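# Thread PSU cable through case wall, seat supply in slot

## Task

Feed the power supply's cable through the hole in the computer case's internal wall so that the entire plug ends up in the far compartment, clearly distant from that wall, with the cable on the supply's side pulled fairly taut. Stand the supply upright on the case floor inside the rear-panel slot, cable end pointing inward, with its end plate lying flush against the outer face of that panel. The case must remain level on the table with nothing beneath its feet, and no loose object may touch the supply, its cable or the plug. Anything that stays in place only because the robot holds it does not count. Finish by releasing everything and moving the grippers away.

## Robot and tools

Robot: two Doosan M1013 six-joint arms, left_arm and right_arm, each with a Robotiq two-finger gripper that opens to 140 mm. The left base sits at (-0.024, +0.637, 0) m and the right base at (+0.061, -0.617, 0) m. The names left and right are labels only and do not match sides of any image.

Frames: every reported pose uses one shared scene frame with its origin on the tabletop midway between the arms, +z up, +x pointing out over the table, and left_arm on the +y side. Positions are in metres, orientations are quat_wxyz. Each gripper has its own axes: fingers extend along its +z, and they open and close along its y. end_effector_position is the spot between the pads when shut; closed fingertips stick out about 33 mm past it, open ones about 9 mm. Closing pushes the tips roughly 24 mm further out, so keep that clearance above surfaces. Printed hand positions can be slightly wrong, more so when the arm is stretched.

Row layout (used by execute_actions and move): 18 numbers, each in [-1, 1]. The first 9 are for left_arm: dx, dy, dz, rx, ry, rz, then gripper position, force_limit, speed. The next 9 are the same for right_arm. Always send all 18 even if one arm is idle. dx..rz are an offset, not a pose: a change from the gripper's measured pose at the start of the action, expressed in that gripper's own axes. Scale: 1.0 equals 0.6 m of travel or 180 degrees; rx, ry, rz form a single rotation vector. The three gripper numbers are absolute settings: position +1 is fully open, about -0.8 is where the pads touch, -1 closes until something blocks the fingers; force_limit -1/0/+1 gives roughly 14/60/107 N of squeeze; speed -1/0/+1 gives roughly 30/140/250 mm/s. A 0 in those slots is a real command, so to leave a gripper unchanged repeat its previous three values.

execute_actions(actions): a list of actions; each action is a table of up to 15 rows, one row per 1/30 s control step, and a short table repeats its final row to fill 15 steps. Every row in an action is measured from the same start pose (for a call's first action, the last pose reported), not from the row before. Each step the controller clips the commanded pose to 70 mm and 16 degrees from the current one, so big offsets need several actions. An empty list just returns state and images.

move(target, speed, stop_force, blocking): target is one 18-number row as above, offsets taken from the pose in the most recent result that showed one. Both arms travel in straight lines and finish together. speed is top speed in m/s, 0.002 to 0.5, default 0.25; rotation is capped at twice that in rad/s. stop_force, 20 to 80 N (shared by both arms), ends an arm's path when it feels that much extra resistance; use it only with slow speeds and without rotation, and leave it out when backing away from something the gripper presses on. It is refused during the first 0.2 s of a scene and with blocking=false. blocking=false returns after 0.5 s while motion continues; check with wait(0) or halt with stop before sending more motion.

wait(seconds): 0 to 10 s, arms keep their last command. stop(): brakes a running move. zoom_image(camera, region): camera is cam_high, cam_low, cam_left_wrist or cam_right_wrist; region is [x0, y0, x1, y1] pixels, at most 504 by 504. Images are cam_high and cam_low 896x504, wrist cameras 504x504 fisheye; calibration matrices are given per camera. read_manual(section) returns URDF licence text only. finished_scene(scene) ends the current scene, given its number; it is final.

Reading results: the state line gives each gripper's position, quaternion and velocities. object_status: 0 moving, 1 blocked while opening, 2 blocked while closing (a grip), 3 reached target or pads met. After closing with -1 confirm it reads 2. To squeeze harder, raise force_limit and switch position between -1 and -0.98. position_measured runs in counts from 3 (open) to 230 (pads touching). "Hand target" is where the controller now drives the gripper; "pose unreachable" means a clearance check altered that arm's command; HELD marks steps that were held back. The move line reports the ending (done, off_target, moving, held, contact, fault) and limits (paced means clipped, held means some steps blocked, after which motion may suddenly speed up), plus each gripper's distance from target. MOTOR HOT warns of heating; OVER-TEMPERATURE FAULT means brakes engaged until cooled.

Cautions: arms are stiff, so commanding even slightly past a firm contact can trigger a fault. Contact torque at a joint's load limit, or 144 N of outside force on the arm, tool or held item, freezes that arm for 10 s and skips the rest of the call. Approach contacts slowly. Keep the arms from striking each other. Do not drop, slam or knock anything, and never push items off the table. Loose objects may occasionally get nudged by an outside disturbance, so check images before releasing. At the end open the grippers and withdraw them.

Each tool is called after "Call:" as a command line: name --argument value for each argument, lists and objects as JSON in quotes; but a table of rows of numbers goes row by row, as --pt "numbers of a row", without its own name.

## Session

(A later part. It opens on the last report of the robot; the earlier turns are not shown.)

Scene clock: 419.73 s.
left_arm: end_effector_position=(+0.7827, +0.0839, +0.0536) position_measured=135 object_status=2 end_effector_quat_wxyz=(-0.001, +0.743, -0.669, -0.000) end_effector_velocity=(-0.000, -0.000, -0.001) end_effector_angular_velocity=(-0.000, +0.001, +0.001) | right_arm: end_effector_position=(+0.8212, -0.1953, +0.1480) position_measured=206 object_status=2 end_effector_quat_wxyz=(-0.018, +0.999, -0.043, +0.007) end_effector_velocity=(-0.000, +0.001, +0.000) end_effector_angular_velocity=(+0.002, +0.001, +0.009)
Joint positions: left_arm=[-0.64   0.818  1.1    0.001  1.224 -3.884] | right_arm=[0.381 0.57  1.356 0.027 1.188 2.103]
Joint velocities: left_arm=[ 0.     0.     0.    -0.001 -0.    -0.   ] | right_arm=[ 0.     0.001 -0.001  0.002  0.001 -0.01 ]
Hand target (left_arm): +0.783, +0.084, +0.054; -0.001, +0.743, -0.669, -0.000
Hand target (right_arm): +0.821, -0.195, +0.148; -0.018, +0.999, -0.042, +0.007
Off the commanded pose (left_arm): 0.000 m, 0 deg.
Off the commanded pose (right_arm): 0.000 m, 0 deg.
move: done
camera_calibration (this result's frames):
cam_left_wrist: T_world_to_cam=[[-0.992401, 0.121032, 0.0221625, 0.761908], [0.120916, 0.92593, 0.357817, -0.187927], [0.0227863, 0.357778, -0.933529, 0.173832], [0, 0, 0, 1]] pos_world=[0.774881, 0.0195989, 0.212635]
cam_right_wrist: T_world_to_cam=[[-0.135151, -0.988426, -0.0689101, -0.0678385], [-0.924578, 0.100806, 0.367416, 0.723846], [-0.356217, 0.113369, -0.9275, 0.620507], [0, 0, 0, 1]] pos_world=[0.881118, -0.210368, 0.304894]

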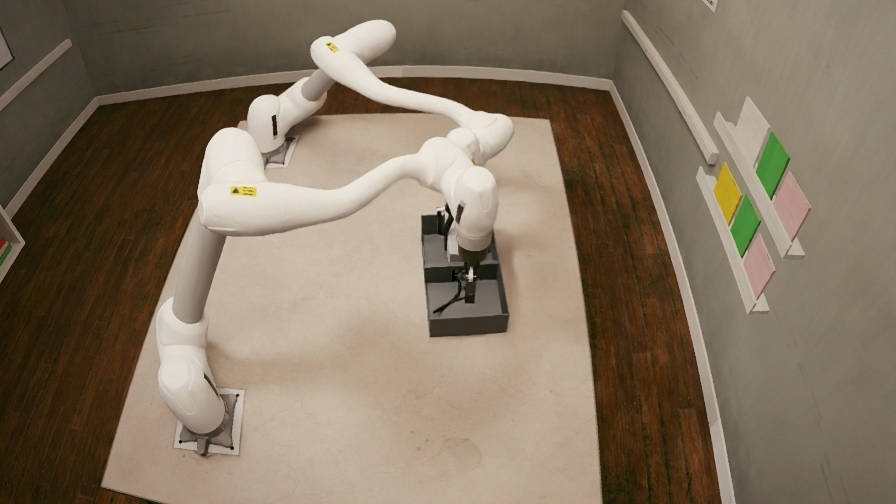

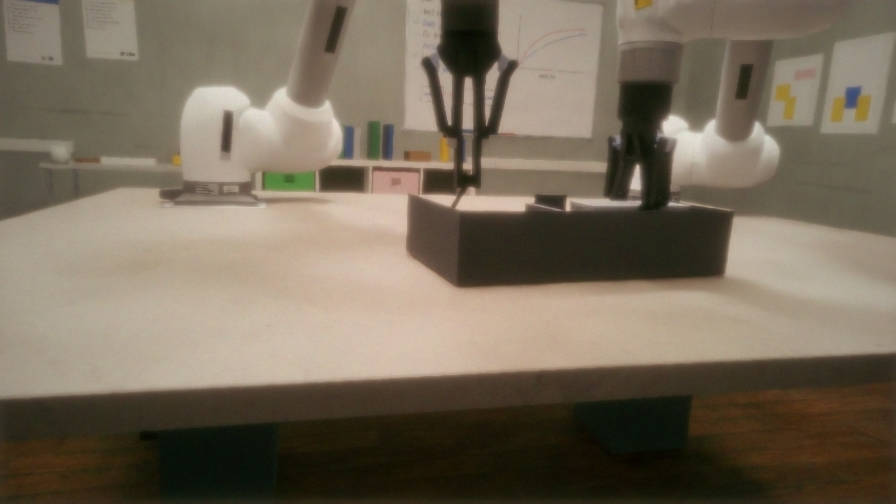

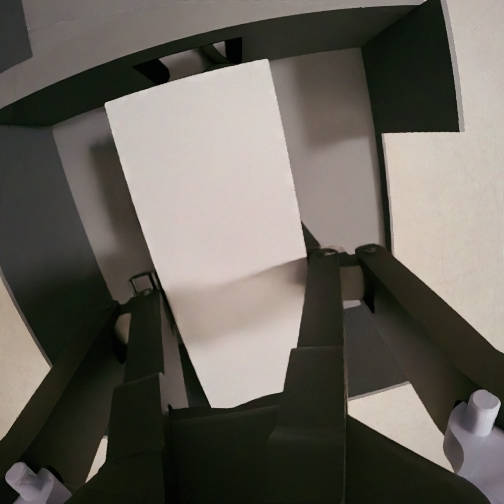

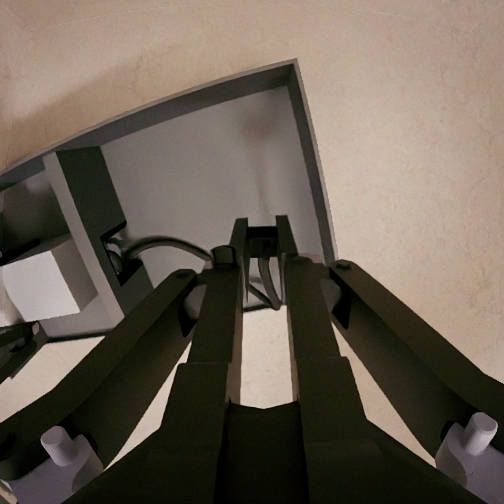

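Call:
move --target '[0,0,0,0,0,0,-1,0.3,0,0.07,-0.01,0.15,0,0,0,-1,-0.4,-0.5]' --speed 0.04 --stop_force 25

Call:
move --target '[0,0,0,0,0,0,-1,0.3,0,0,0,0,0,0,0,-0.45,-0.4,-0.5]'

Call:
move --target '[0,0,0,0,0,0,0.2,0.3,-0.5,0,0,-0.2,0,0,0,-0.45,-0.4,-0.5]' --speed 0.15

Call:
move --target '[0,0,0,0,0,0,0.2,0.3,-0.5,-0.35,0.4,-0.2,0,0,0,-0.45,-0.4,-0.5]' --speed 0.3

Call:
move --target '[0,0,-0.25,0,0,0,0.2,0.3,-0.5,0,0,0,0,0,0,-0.45,-0.4,-0.5]' --speed 0.12

Scene clock: 432.07 s.
left_arm: end_effector_position=(+0.7827, +0.0839, +0.0536) position_measured=135 object_status=2 end_effector_quat_wxyz=(-0.001, +0.743, -0.669, -0.000) end_effector_velocity=(-0.000, +0.001, -0.000) end_effector_angular_velocity=(+0.002, +0.001, -0.000) | right_arm: end_effector_position=(+0.8648, -0.1898, +0.0588) position_measured=206 object_status=2 end_effector_quat_wxyz=(-0.018, +0.999, -0.043, +0.007) end_effector_velocity=(+0.001, -0.001, -0.001) end_effector_angular_velocity=(-0.001, +0.000, -0.001)
Joint positions: left_arm=[-0.64   0.818  1.1    0.001  1.224 -3.884] | right_arm=[0.365 0.69  1.324 0.028 1.1   2.085]
Joint velocities: left_arm=[-0.    -0.     0.001  0.001  0.001 -0.   ] | right_arm=[-0.002  0.002 -0.001 -0.    -0.    -0.   ]
Hand target (left_arm): +0.783, +0.084, +0.054; -0.001, +0.743, -0.669, -0.000
Hand target (right_arm): +0.865, -0.190, +0.059; -0.018, +0.999, -0.043, +0.007
Off the commanded pose (left_arm): 0.000 m, 0 deg.
Off the commanded pose (right_arm): 0.000 m, 0 deg.
move: done
camera_calibration (this result's frames):
cam_left_wrist: T_world_to_cam=[[-0.992401, 0.121032, 0.0221625, 0.761908], [0.120916, 0.92593, 0.357817, -0.187927], [0.0227863, 0.357778, -0.933529, 0.173832], [0, 0, 0, 1]] pos_world=[0.774881, 0.0195989, 0.212634]
cam_right_wrist: T_world_to_cam=[[-0.135194, -0.988423, -0.068871, -0.0626181], [-0.924591, 0.100866, 0.367366, 0.796385], [-0.356166, 0.113343, -0.927523, 0.552641], [0, 0, 0, 1]] pos_world=[0.924697, -0.20486, 0.21571]

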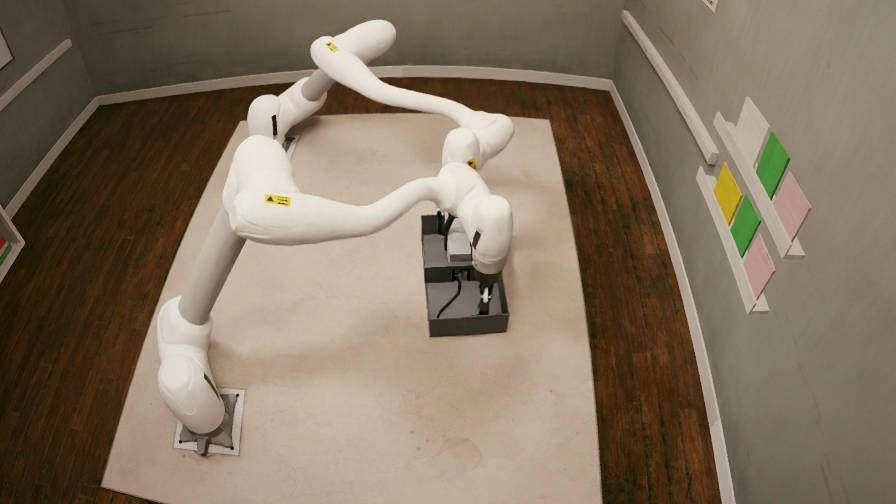

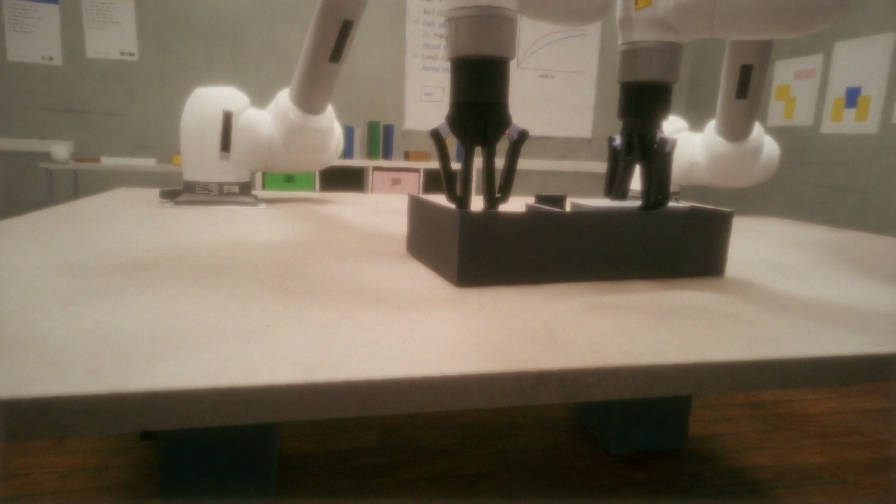

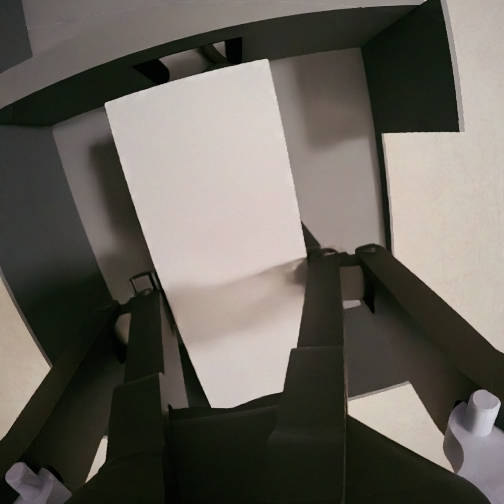

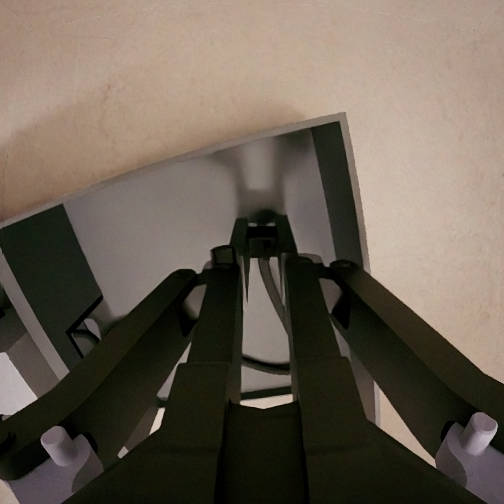

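Scene clock: 432.57 s.
left_arm: end_effector_position=(+0.7827, +0.0839, +0.0536) position_measured=135 object_status=2 end_effector_quat_wxyz=(-0.001, +0.743, -0.669, -0.000) end_effector_velocity=(-0.000, +0.000, -0.001) end_effector_angular_velocity=(+0.001, +0.001, -0.001) | right_arm: end_effector_position=(+0.8648, -0.1898, +0.0588) position_measured=186 object_status=3 end_effector_quat_wxyz=(-0.018, +0.999, -0.043, +0.007) end_effector_velocity=(+0.001, -0.001, +0.000) end_effector_angular_velocity=(-0.000, -0.001, -0.001)
Joint positions: left_arm=[-0.64   0.818  1.1    0.001  1.224 -3.884] | right_arm=[0.365 0.69  1.324 0.029 1.1   2.085]
Joint velocities: left_arm=[-0.     0.001 -0.     0.001  0.001  0.   ] | right_arm=[-0.001 -0.    -0.    -0.    -0.     0.   ]
Hand target (left_arm): +0.783, +0.084, +0.054; -0.001, +0.743, -0.669, -0.000
Hand target (right_arm): +0.865, -0.190, +0.059; -0.018, +0.999, -0.043, +0.007
Off the commanded pose (left_arm): 0.000 m, 0 deg.
Off the commanded pose (right_arm): 0.000 m, 0 deg.
move: done
camera_calibration (this result's frames):
cam_left_wrist: T_world_to_cam=[[-0.992401, 0.121032, 0.022156, 0.761911], [0.120914, 0.925932, 0.357814, -0.187924], [0.022792, 0.357774, -0.93353, 0.173828], [0, 0, 0, 1]] pos_world=[0.774882, 0.0195983, 0.212635]
cam_right_wrist: T_world_to_cam=[[-0.1352, -0.988421, -0.0688791, -0.0626083], [-0.924589, 0.100868, 0.367369, 0.796412], [-0.356167, 0.113353, -0.927521, 0.552617], [0, 0, 0, 1]] pos_world=[0.924714, -0.204857, 0.215675]

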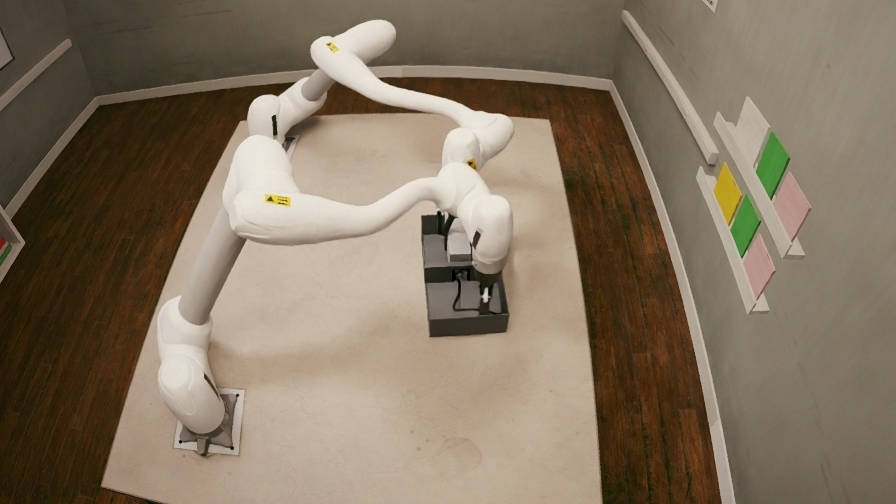

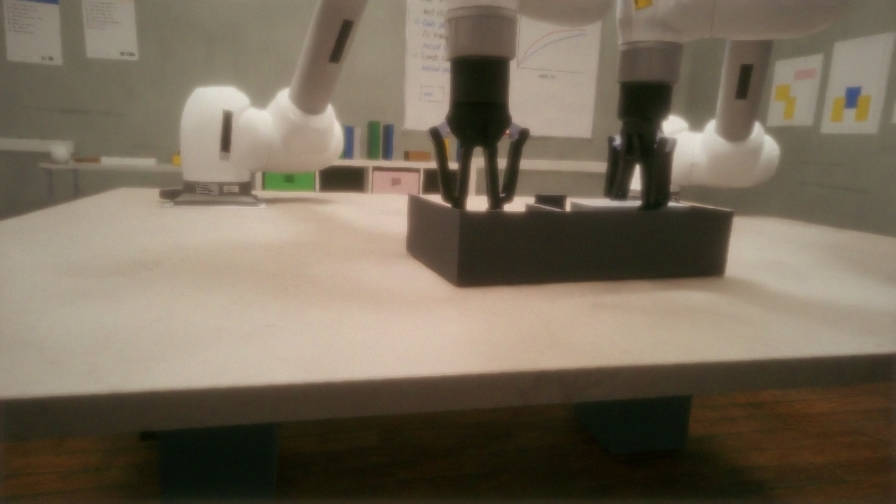

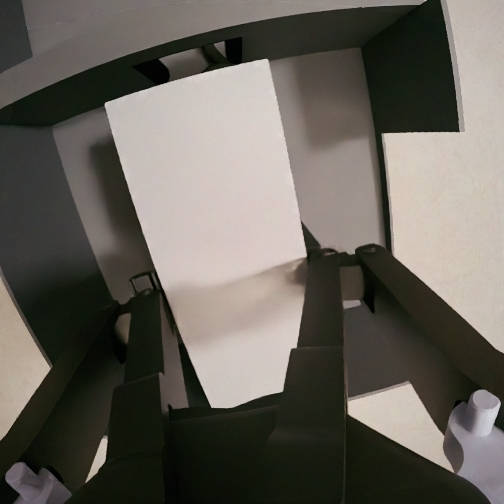

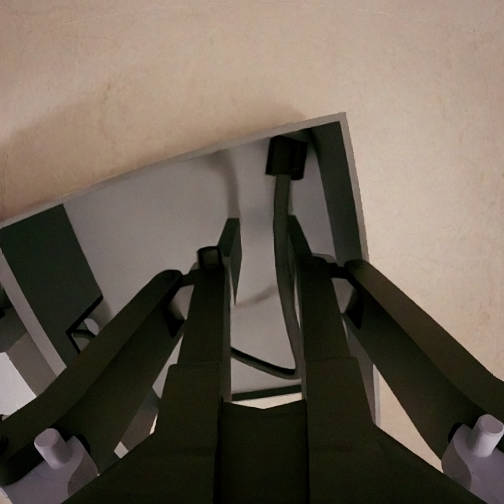

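Scene clock: 433.83 s.
left_arm: end_effector_position=(+0.7827, +0.0839, +0.0536) position_measured=104 object_status=3 end_effector_quat_wxyz=(-0.001, +0.743, -0.669, -0.000) end_effector_velocity=(-0.000, -0.000, +0.001) end_effector_angular_velocity=(-0.002, +0.000, +0.000) | right_arm: end_effector_position=(+0.8630, -0.1939, +0.1786) position_measured=186 object_status=3 end_effector_quat_wxyz=(-0.018, +0.999, -0.043, +0.007) end_effector_velocity=(+0.000, -0.000, +0.001) end_effector_angular_velocity=(-0.000, +0.000, -0.000)
Joint positions: left_arm=[-0.64   0.818  1.1    0.001  1.224 -3.884] | right_arm=[0.361 0.614 1.225 0.027 1.274 2.086]
Joint velocities: left_arm=[ 0.    -0.001  0.001 -0.002 -0.     0.   ] | right_arm=[-0.    -0.    -0.001 -0.     0.002 -0.   ]
Hand target (left_arm): +0.783, +0.084, +0.054; -0.001, +0.743, -0.669, -0.000
Hand target (right_arm): +0.863, -0.194, +0.179; -0.018, +0.999, -0.043, +0.007
Off the commanded pose (left_arm): 0.000 m, 0 deg.
Off the commanded pose (right_arm): 0.000 m, 0 deg.
move: done
camera_calibration (this result's frames):
cam_left_wrist: T_world_to_cam=[[-0.992401, 0.121032, 0.0221578, 0.761909], [0.120915, 0.925931, 0.357814, -0.187924], [0.0227905, 0.357775, -0.93353, 0.173829], [0, 0, 0, 1]] pos_world=[0.774881, 0.0195981, 0.212634]
cam_right_wrist: T_world_to_cam=[[-0.135103, -0.988433, -0.0688956, -0.0587317], [-0.924591, 0.100769, 0.367392, 0.751171], [-0.3562, 0.113336, -0.927511, 0.663635], [0, 0, 0, 1]] pos_world=[0.922978, -0.208961, 0.335508]

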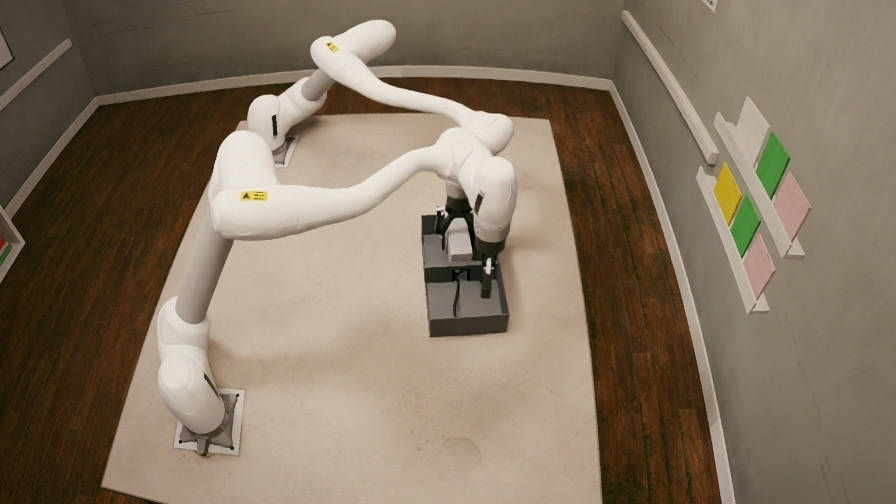

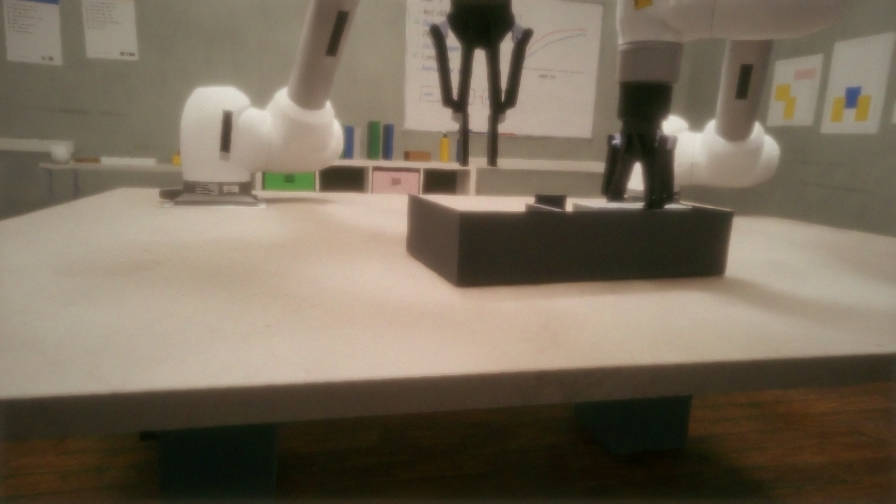

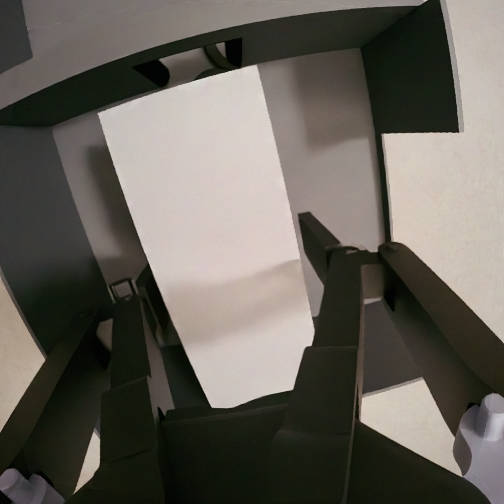

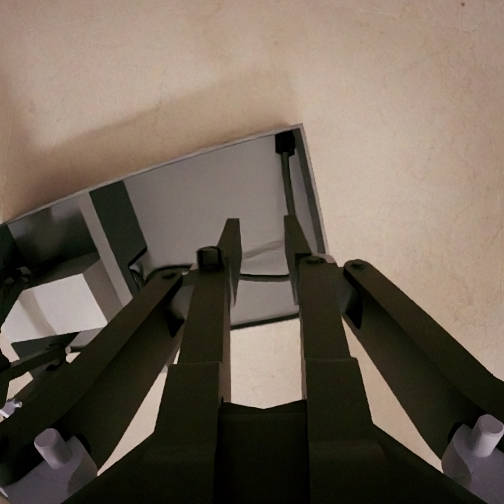

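Scene clock: 435.53 s.
left_arm: end_effector_position=(+0.7827, +0.0839, +0.0536) position_measured=104 object_status=3 end_effector_quat_wxyz=(-0.001, +0.743, -0.669, -0.000) end_effector_velocity=(+0.001, +0.001, +0.000) end_effector_angular_velocity=(+0.001, -0.001, +0.000) | right_arm: end_effector_position=(+0.6322, -0.4193, +0.2878) position_measured=186 object_status=3 end_effector_quat_wxyz=(-0.018, +0.999, -0.043, +0.007) end_effector_velocity=(-0.001, -0.001, +0.001) end_effector_angular_velocity=(+0.001, -0.002, +0.001)
Joint positions: left_arm=[-0.64   0.818  1.1    0.001  1.224 -3.884] | right_arm=[0.183 0.091 1.751 0.031 1.276 1.907]
Joint velocities: left_arm=[ 0.    -0.    -0.     0.001  0.    -0.   ] | right_arm=[-0.001 -0.002  0.002  0.    -0.001 -0.001]
Hand target (left_arm): +0.783, +0.084, +0.054; -0.001, +0.743, -0.669, -0.000
Hand target (right_arm): +0.632, -0.419, +0.288; -0.018, +0.999, -0.043, +0.007
Off the commanded pose (left_arm): 0.000 m, 0 deg.
Off the commanded pose (right_arm): 0.001 m, 0 deg.
move: done
camera_calibration (this result's frames):
cam_left_wrist: T_world_to_cam=[[-0.992401, 0.121032, 0.0221581, 0.761909], [0.120915, 0.925931, 0.357815, -0.187925], [0.0227903, 0.357775, -0.93353, 0.173828], [0, 0, 0, 1]] pos_world=[0.774881, 0.0195981, 0.212634]
cam_right_wrist: T_world_to_cam=[[-0.135093, -0.988462, -0.0685092, -0.30531], [-0.924678, 0.100931, 0.367128, 0.520563], [-0.355977, 0.112945, -0.927644, 0.707972], [0, 0, 0, 1]] pos_world=[0.69213, -0.43429, 0.444717]

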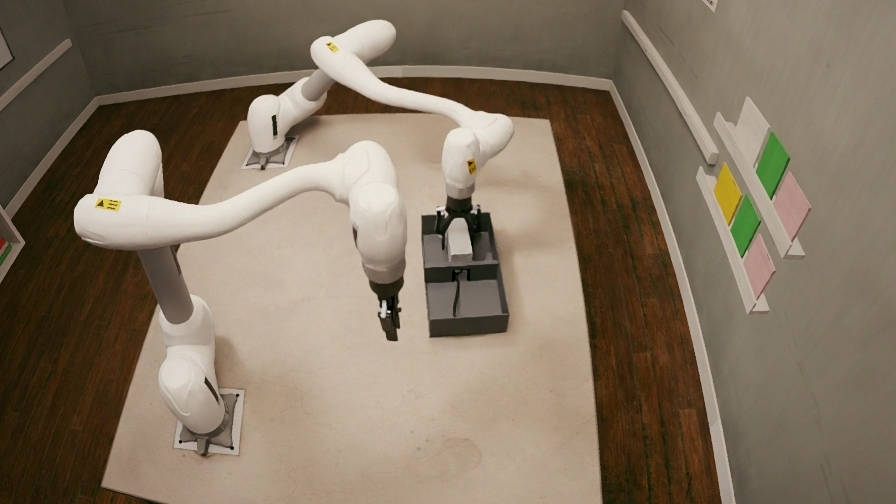

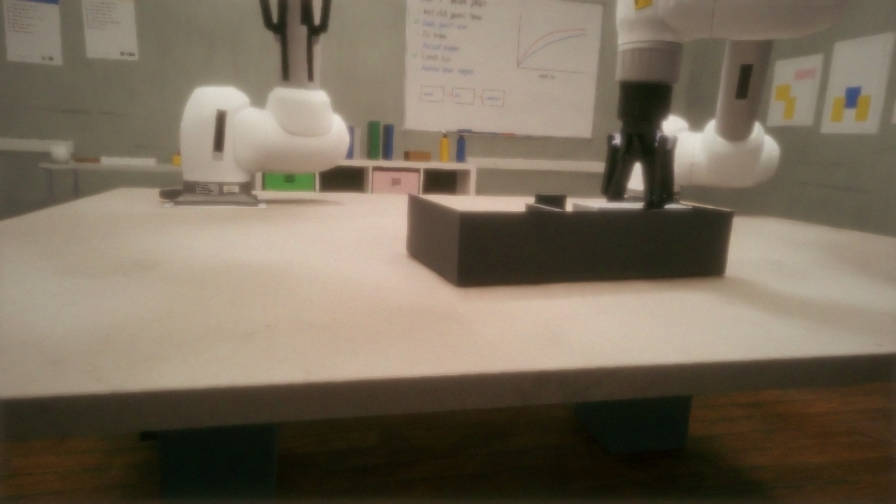

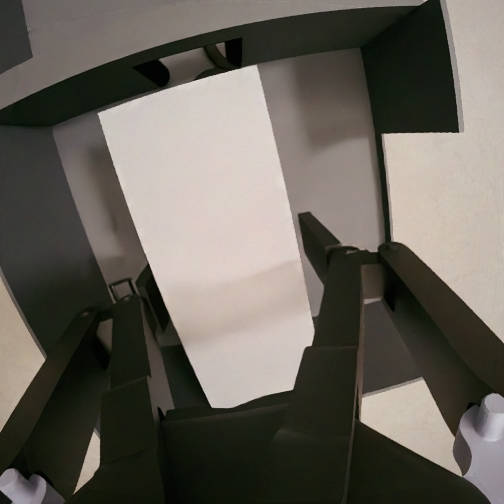

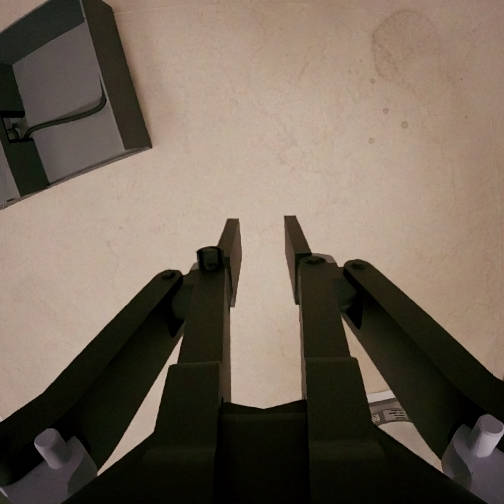

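Scene clock: 437.20 s.
left_arm: end_effector_position=(+0.7829, +0.0838, +0.2035) position_measured=104 object_status=3 end_effector_quat_wxyz=(-0.001, +0.743, -0.669, -0.000) end_effector_velocity=(-0.000, +0.001, +0.001) end_effector_angular_velocity=(+0.001, +0.002, +0.001) | right_arm: end_effector_position=(+0.6322, -0.4193, +0.2878) position_measured=186 object_status=3 end_effector_quat_wxyz=(-0.018, +0.999, -0.043, +0.007) end_effector_velocity=(+0.000, -0.000, -0.000) end_effector_angular_velocity=(-0.000, +0.000, +0.000)
Joint positions: left_arm=[-0.64   0.752  0.942  0.001  1.447 -3.884] | right_arm=[0.183 0.091 1.751 0.031 1.276 1.907]
Joint velocities: left_arm=[ 0.001  0.001 -0.002 -0.     0.003 -0.   ] | right_arm=[-0.  0.  0. -0. -0. -0.]
Hand target (left_arm): +0.783, +0.084, +0.204; -0.001, +0.743, -0.669, -0.000
Hand target (right_arm): +0.632, -0.419, +0.288; -0.018, +0.999, -0.043, +0.007
Off the commanded pose (left_arm): 0.000 m, 0 deg.
Off the commanded pose (right_arm): 0.000 m, 0 deg.
move: done
camera_calibration (this result's frames):
cam_left_wrist: T_world_to_cam=[[-0.992436, 0.120753, 0.0221051, 0.758815], [0.120633, 0.925927, 0.35792, -0.241301], [0.0227521, 0.35788, -0.93349, 0.313748], [0, 0, 0, 1]] pos_world=[0.775046, 0.0195141, 0.362473]
cam_right_wrist: T_world_to_cam=[[-0.135057, -0.988468, -0.0684903, -0.30535], [-0.92466, 0.100897, 0.367184, 0.520504], [-0.356039, 0.112921, -0.927623, 0.707968], [0, 0, 0, 1]] pos_world=[0.692113, -0.434291, 0.444693]

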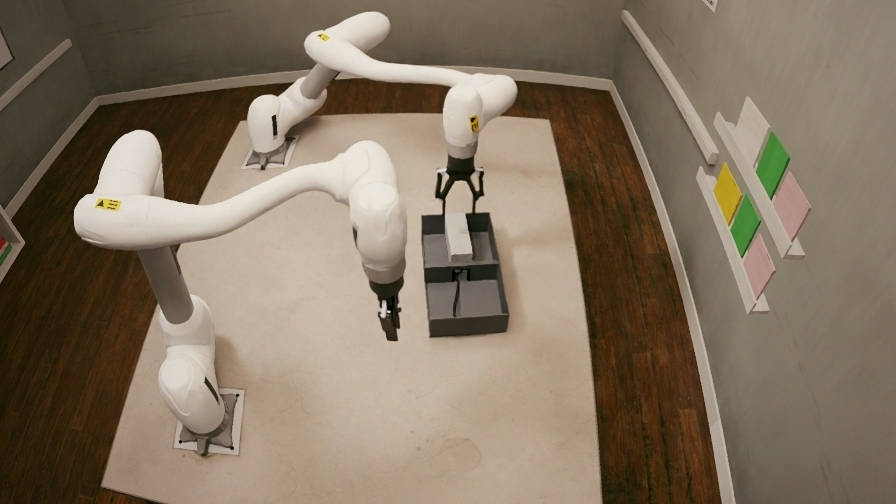

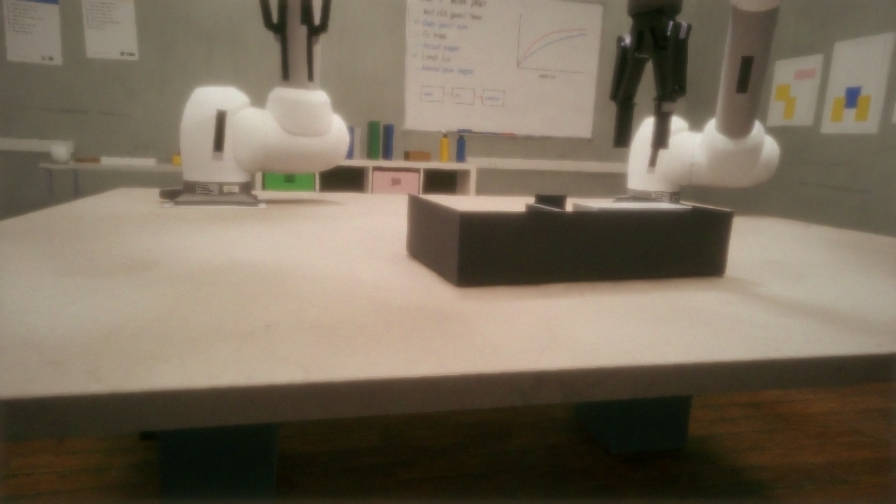

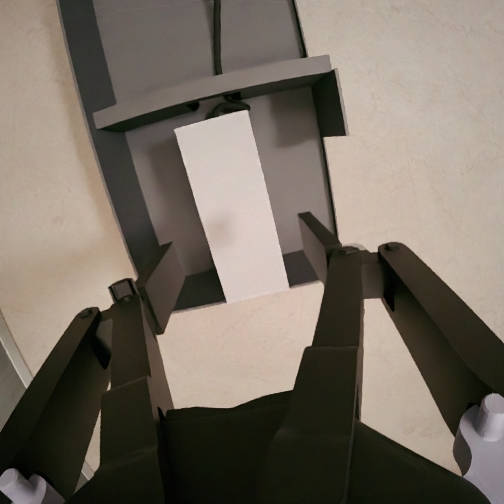

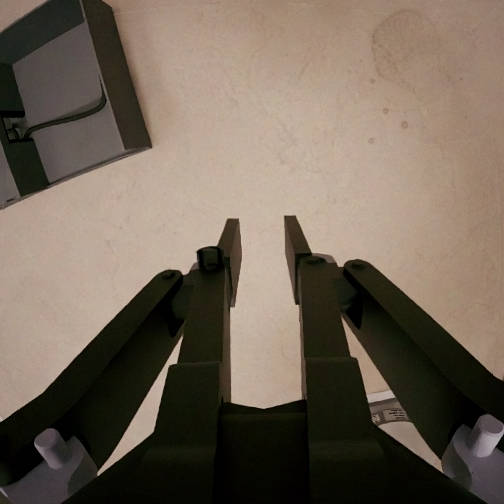

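Call:
move --target '[-0.25,0,-0.03,0,0,0,0.2,0.3,-0.5,0,0,0,0,0,0,-0.45,-0.4,-0.5]' --speed 0.15

Call:
zoom_image --camera "cam_left_wrist" --region '[0,0,504,504]'

Scene clock: 452.77 s.
left_arm: end_effector_position=(+0.7669, +0.2329, +0.2215) position_measured=104 object_status=3 end_effector_quat_wxyz=(-0.001, +0.743, -0.669, -0.000) end_effector_velocity=(-0.001, +0.002, +0.000) end_effector_angular_velocity=(-0.002, +0.001, -0.000) | right_arm: end_effector_position=(+0.6322, -0.4193, +0.2878) position_measured=186 object_status=3 end_effector_quat_wxyz=(-0.018, +0.999, -0.043, +0.007) end_effector_velocity=(+0.000, +0.000, +0.000) end_effector_angular_velocity=(-0.000, -0.001, +0.001)
Joint positions: left_arm=[-0.515  0.583  1.197  0.002  1.362 -3.759] | right_arm=[0.183 0.091 1.751 0.031 1.276 1.907]
Joint velocities: left_arm=[ 0.002 -0.002  0.003 -0.002 -0.001  0.002] | right_arm=[ 0.001 -0.     0.    -0.    -0.001 -0.   ]
Hand target (left_arm): +0.767, +0.233, +0.222; -0.001, +0.743, -0.669, -0.000
Hand target (right_arm): +0.632, -0.419, +0.288; -0.018, +0.999, -0.043, +0.007
Off the commanded pose (left_arm): 0.000 m, 0 deg.
Off the commanded pose (right_arm): 0.000 m, 0 deg.
move: done
camera_calibration (this result's frames):
cam_left_wrist: T_world_to_cam=[[-0.992414, 0.120927, 0.0221569, 0.72452], [0.120803, 0.925748, 0.358325, -0.384045], [0.0228193, 0.358284, -0.933334, 0.277449], [0, 0, 0, 1]] pos_world=[0.759087, 0.16851, 0.380513]
cam_right_wrist: T_world_to_cam=[[-0.135095, -0.988461, -0.0685131, -0.305306], [-0.924676, 0.10093, 0.367134, 0.520557], [-0.355983, 0.11295, -0.927641, 0.707974], [0, 0, 0, 1]] pos_world=[0.692128, -0.434289, 0.444714]

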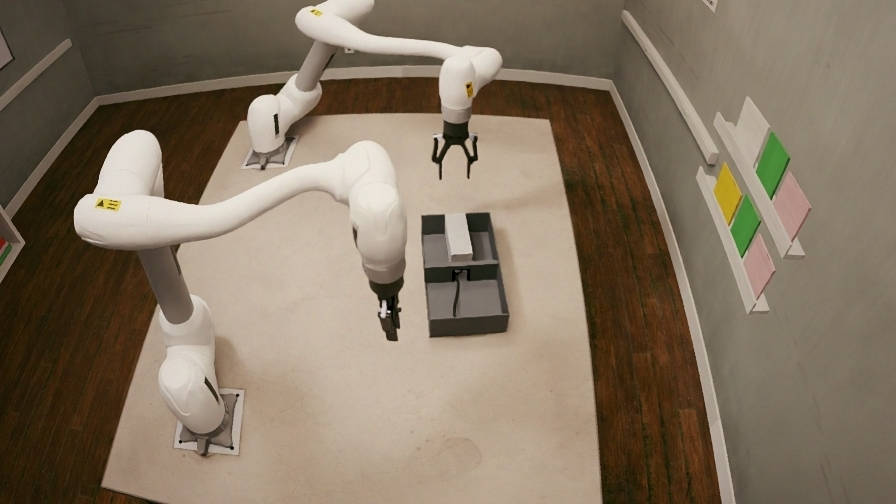

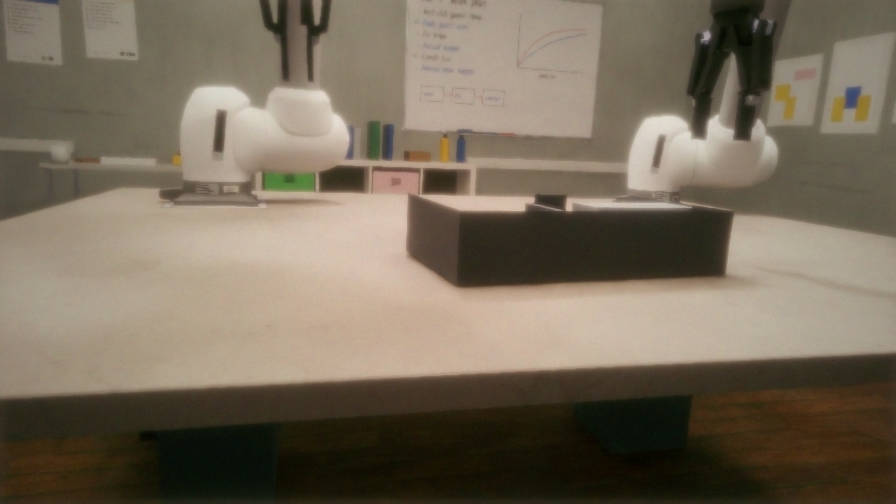

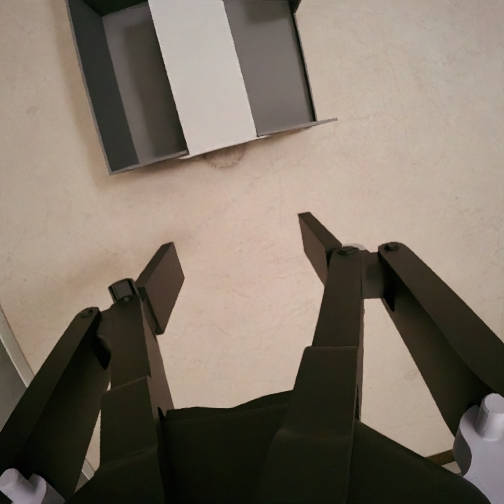

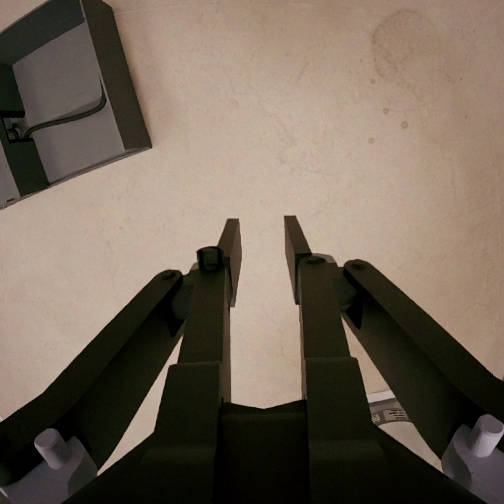

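Region (0, 0, 504, 504) of cam_left_wrist's 504x504 image, scaled by 1.000.

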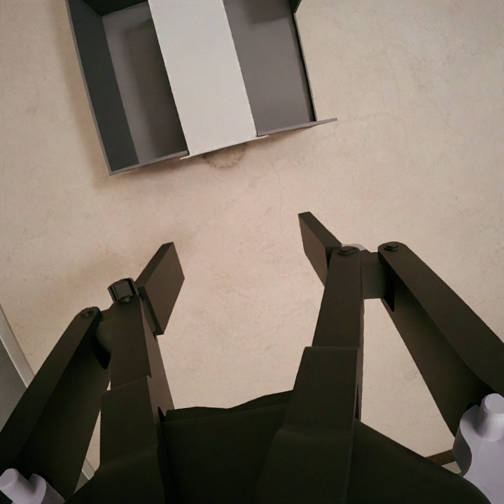

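Call:
zoom_image --camera "cam_left_wrist" --region '[150,100,310,190]'

Region (150, 100, 310, 190) of cam_left_wrist's 504x504 image, scaled by 3.150, with more detail than that image has; it fills the top 284 rows of this view, and the rest is white.

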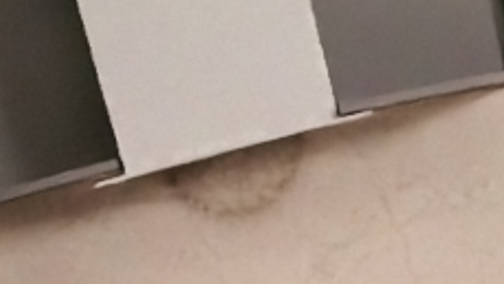

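Call:
move --target '[0.03,0,0.27,0,0,0,-0.1,0.3,0,0,0,0,0,0,0,-0.45,-0.4,-0.5]' --speed 0.1

Call:
move --target '[0.048,0,0,0,0,0,-0.1,0.3,0,0,0,0,0,0,0,-0.45,-0.4,-0.5]' --speed 0.008 --stop_force 20

Scene clock: 475.53 s.
left_arm: end_effector_position=(+0.7687, +0.2151, +0.0597) position_measured=141 object_status=3 end_effector_quat_wxyz=(-0.001, +0.743, -0.669, -0.000) end_effector_velocity=(+0.000, -0.000, -0.002) end_effector_angular_velocity=(+0.001, -0.000, -0.001) | right_arm: end_effector_position=(+0.6322, -0.4193, +0.2878) position_measured=186 object_status=3 end_effector_quat_wxyz=(-0.018, +0.999, -0.043, +0.007) end_effector_velocity=(+0.001, -0.000, -0.000) end_effector_angular_velocity=(+0.000, -0.001, -0.001)
Joint positions: left_arm=[-0.531  0.687  1.327  0.002  1.128 -3.776] | right_arm=[0.183 0.091 1.751 0.031 1.276 1.907]
Joint velocities: left_arm=[-0.     0.002  0.     0.001 -0.002  0.001] | right_arm=[-0.001  0.     0.     0.    -0.002 -0.   ]
Hand target (left_arm): +0.769, +0.215, +0.060; -0.001, +0.743, -0.669, -0.000
Hand target (right_arm): +0.632, -0.419, +0.288; -0.018, +0.999, -0.043, +0.007
Off the commanded pose (left_arm): 0.000 m, 0 deg.
Off the commanded pose (right_arm): 0.000 m, 0 deg.
move: done
camera_calibration (this result's frames):
cam_left_wrist: T_world_to_cam=[[-0.992373, 0.121258, 0.0221687, 0.731897], [0.12112, 0.92576, 0.358188, -0.310025], [0.0229103, 0.358142, -0.933386, 0.132655], [0, 0, 0, 1]] pos_world=[0.760826, 0.150751, 0.218641]
cam_right_wrist: T_world_to_cam=[[-0.135055, -0.988467, -0.0685025, -0.305341], [-0.924671, 0.100894, 0.367156, 0.520525], [-0.35601, 0.112929, -0.927633, 0.707977], [0, 0, 0, 1]] pos_world=[0.692124, -0.434288, 0.444712]

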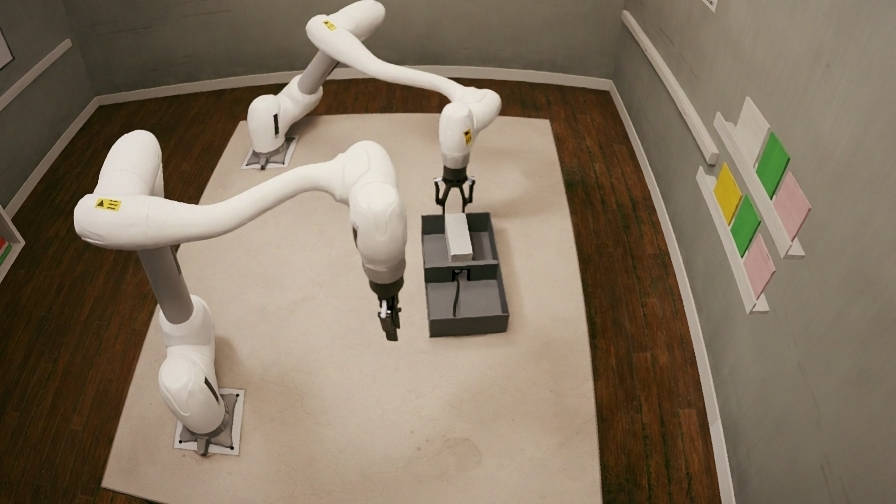

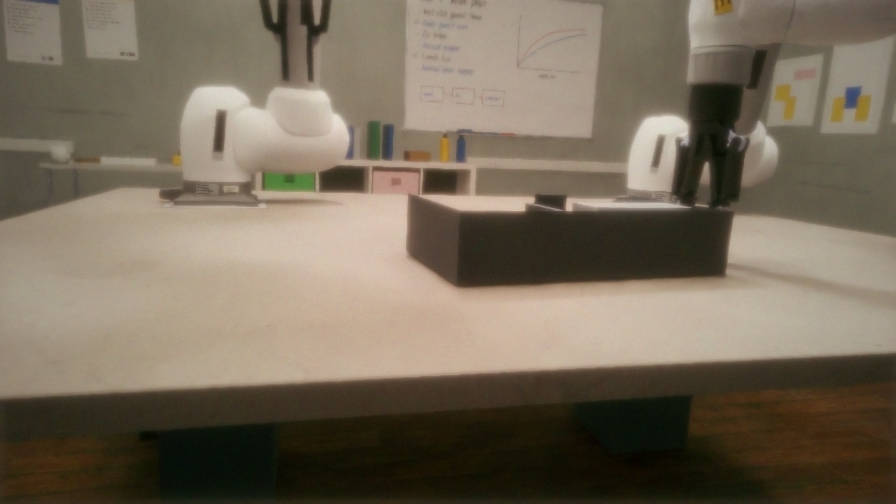

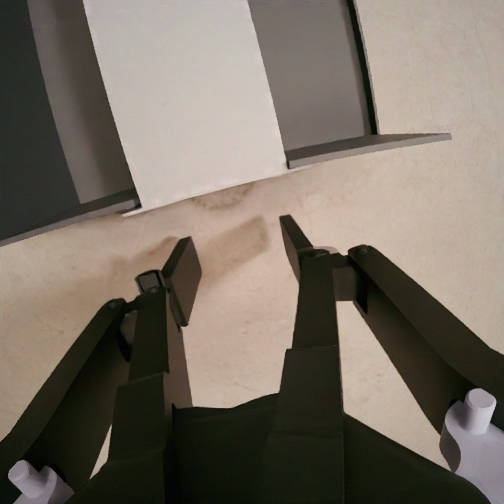

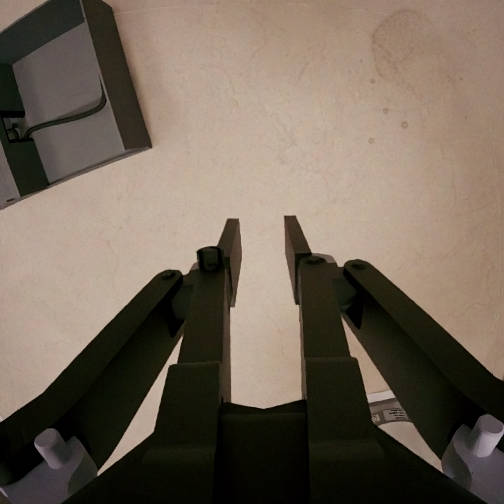

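Scene clock: 479.37 s.
left_arm: end_effector_position=(+0.7717, +0.1866, +0.0596) position_measured=141 object_status=3 end_effector_quat_wxyz=(-0.001, +0.743, -0.669, -0.000) end_effector_velocity=(+0.001, -0.001, -0.001) end_effector_angular_velocity=(-0.001, -0.001, +0.001) | right_arm: end_effector_position=(+0.6322, -0.4193, +0.2878) position_measured=186 object_status=3 end_effector_quat_wxyz=(-0.018, +0.999, -0.043, +0.007) end_effector_velocity=(-0.001, -0.000, -0.000) end_effector_angular_velocity=(-0.000, +0.002, -0.000)
Joint positions: left_arm=[-0.556  0.712  1.283  0.002  1.147 -3.801] | right_arm=[0.183 0.091 1.751 0.031 1.276 1.907]
Joint velocities: left_arm=[-0.001  0.002 -0.002  0.    -0.001 -0.001] | right_arm=[-0.001 -0.     0.001  0.     0.002 -0.   ]
Hand target (left_arm): +0.772, +0.186, +0.060; -0.001, +0.743, -0.669, -0.000
Hand target (right_arm): +0.632, -0.419, +0.288; -0.018, +0.999, -0.043, +0.007
Off the commanded pose (left_arm): 0.000 m, 0 deg.
Off the commanded pose (right_arm): 0.000 m, 0 deg.
move: done
camera_calibration (this result's frames):
cam_left_wrist: T_world_to_cam=[[-0.992377, 0.121232, 0.0221473, 0.738407], [0.121089, 0.925781, 0.358144, -0.283915], [0.022915, 0.358095, -0.933404, 0.1428], [0, 0, 0, 1]] pos_world=[0.763885, 0.122189, 0.218619]
cam_right_wrist: T_world_to_cam=[[-0.135055, -0.988467, -0.0685028, -0.30534], [-0.924671, 0.100894, 0.367156, 0.520525], [-0.35601, 0.112929, -0.927633, 0.707977], [0, 0, 0, 1]] pos_world=[0.692124, -0.434288, 0.444712]

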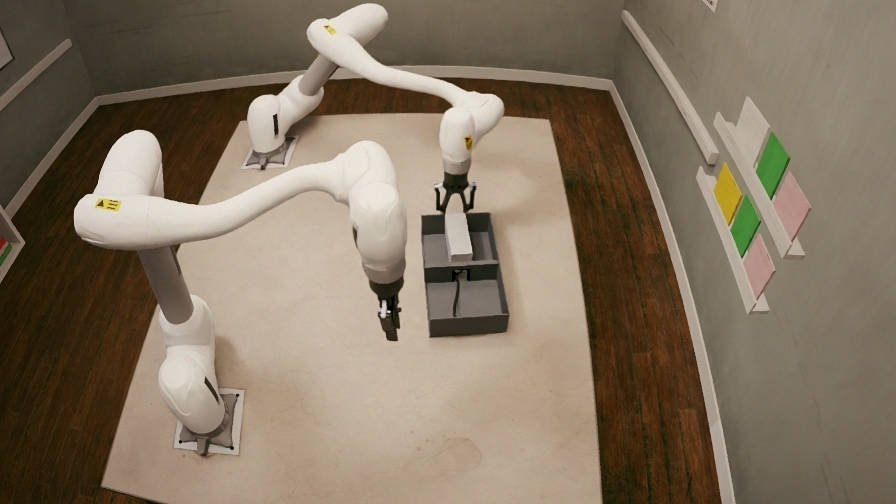

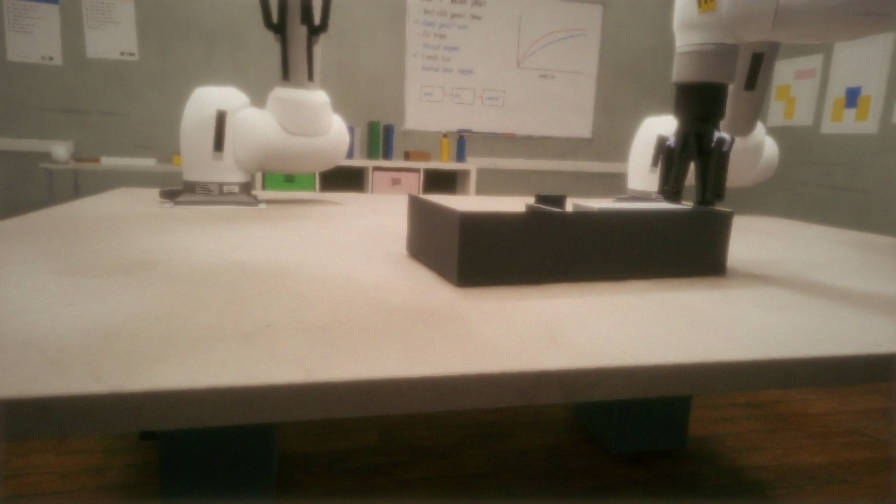

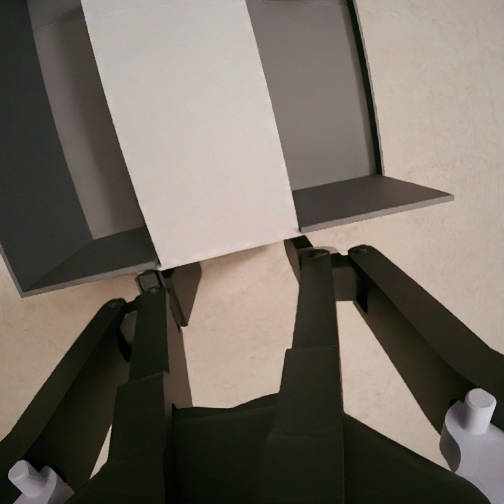

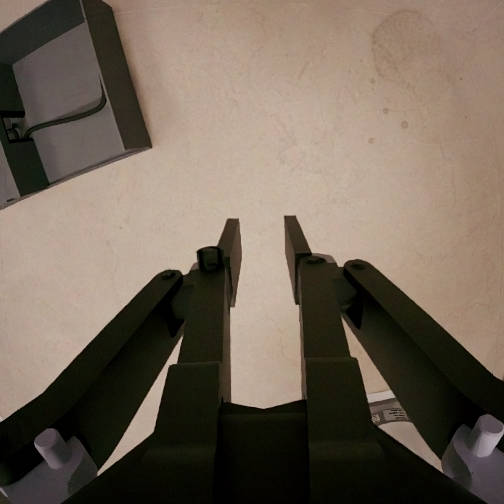

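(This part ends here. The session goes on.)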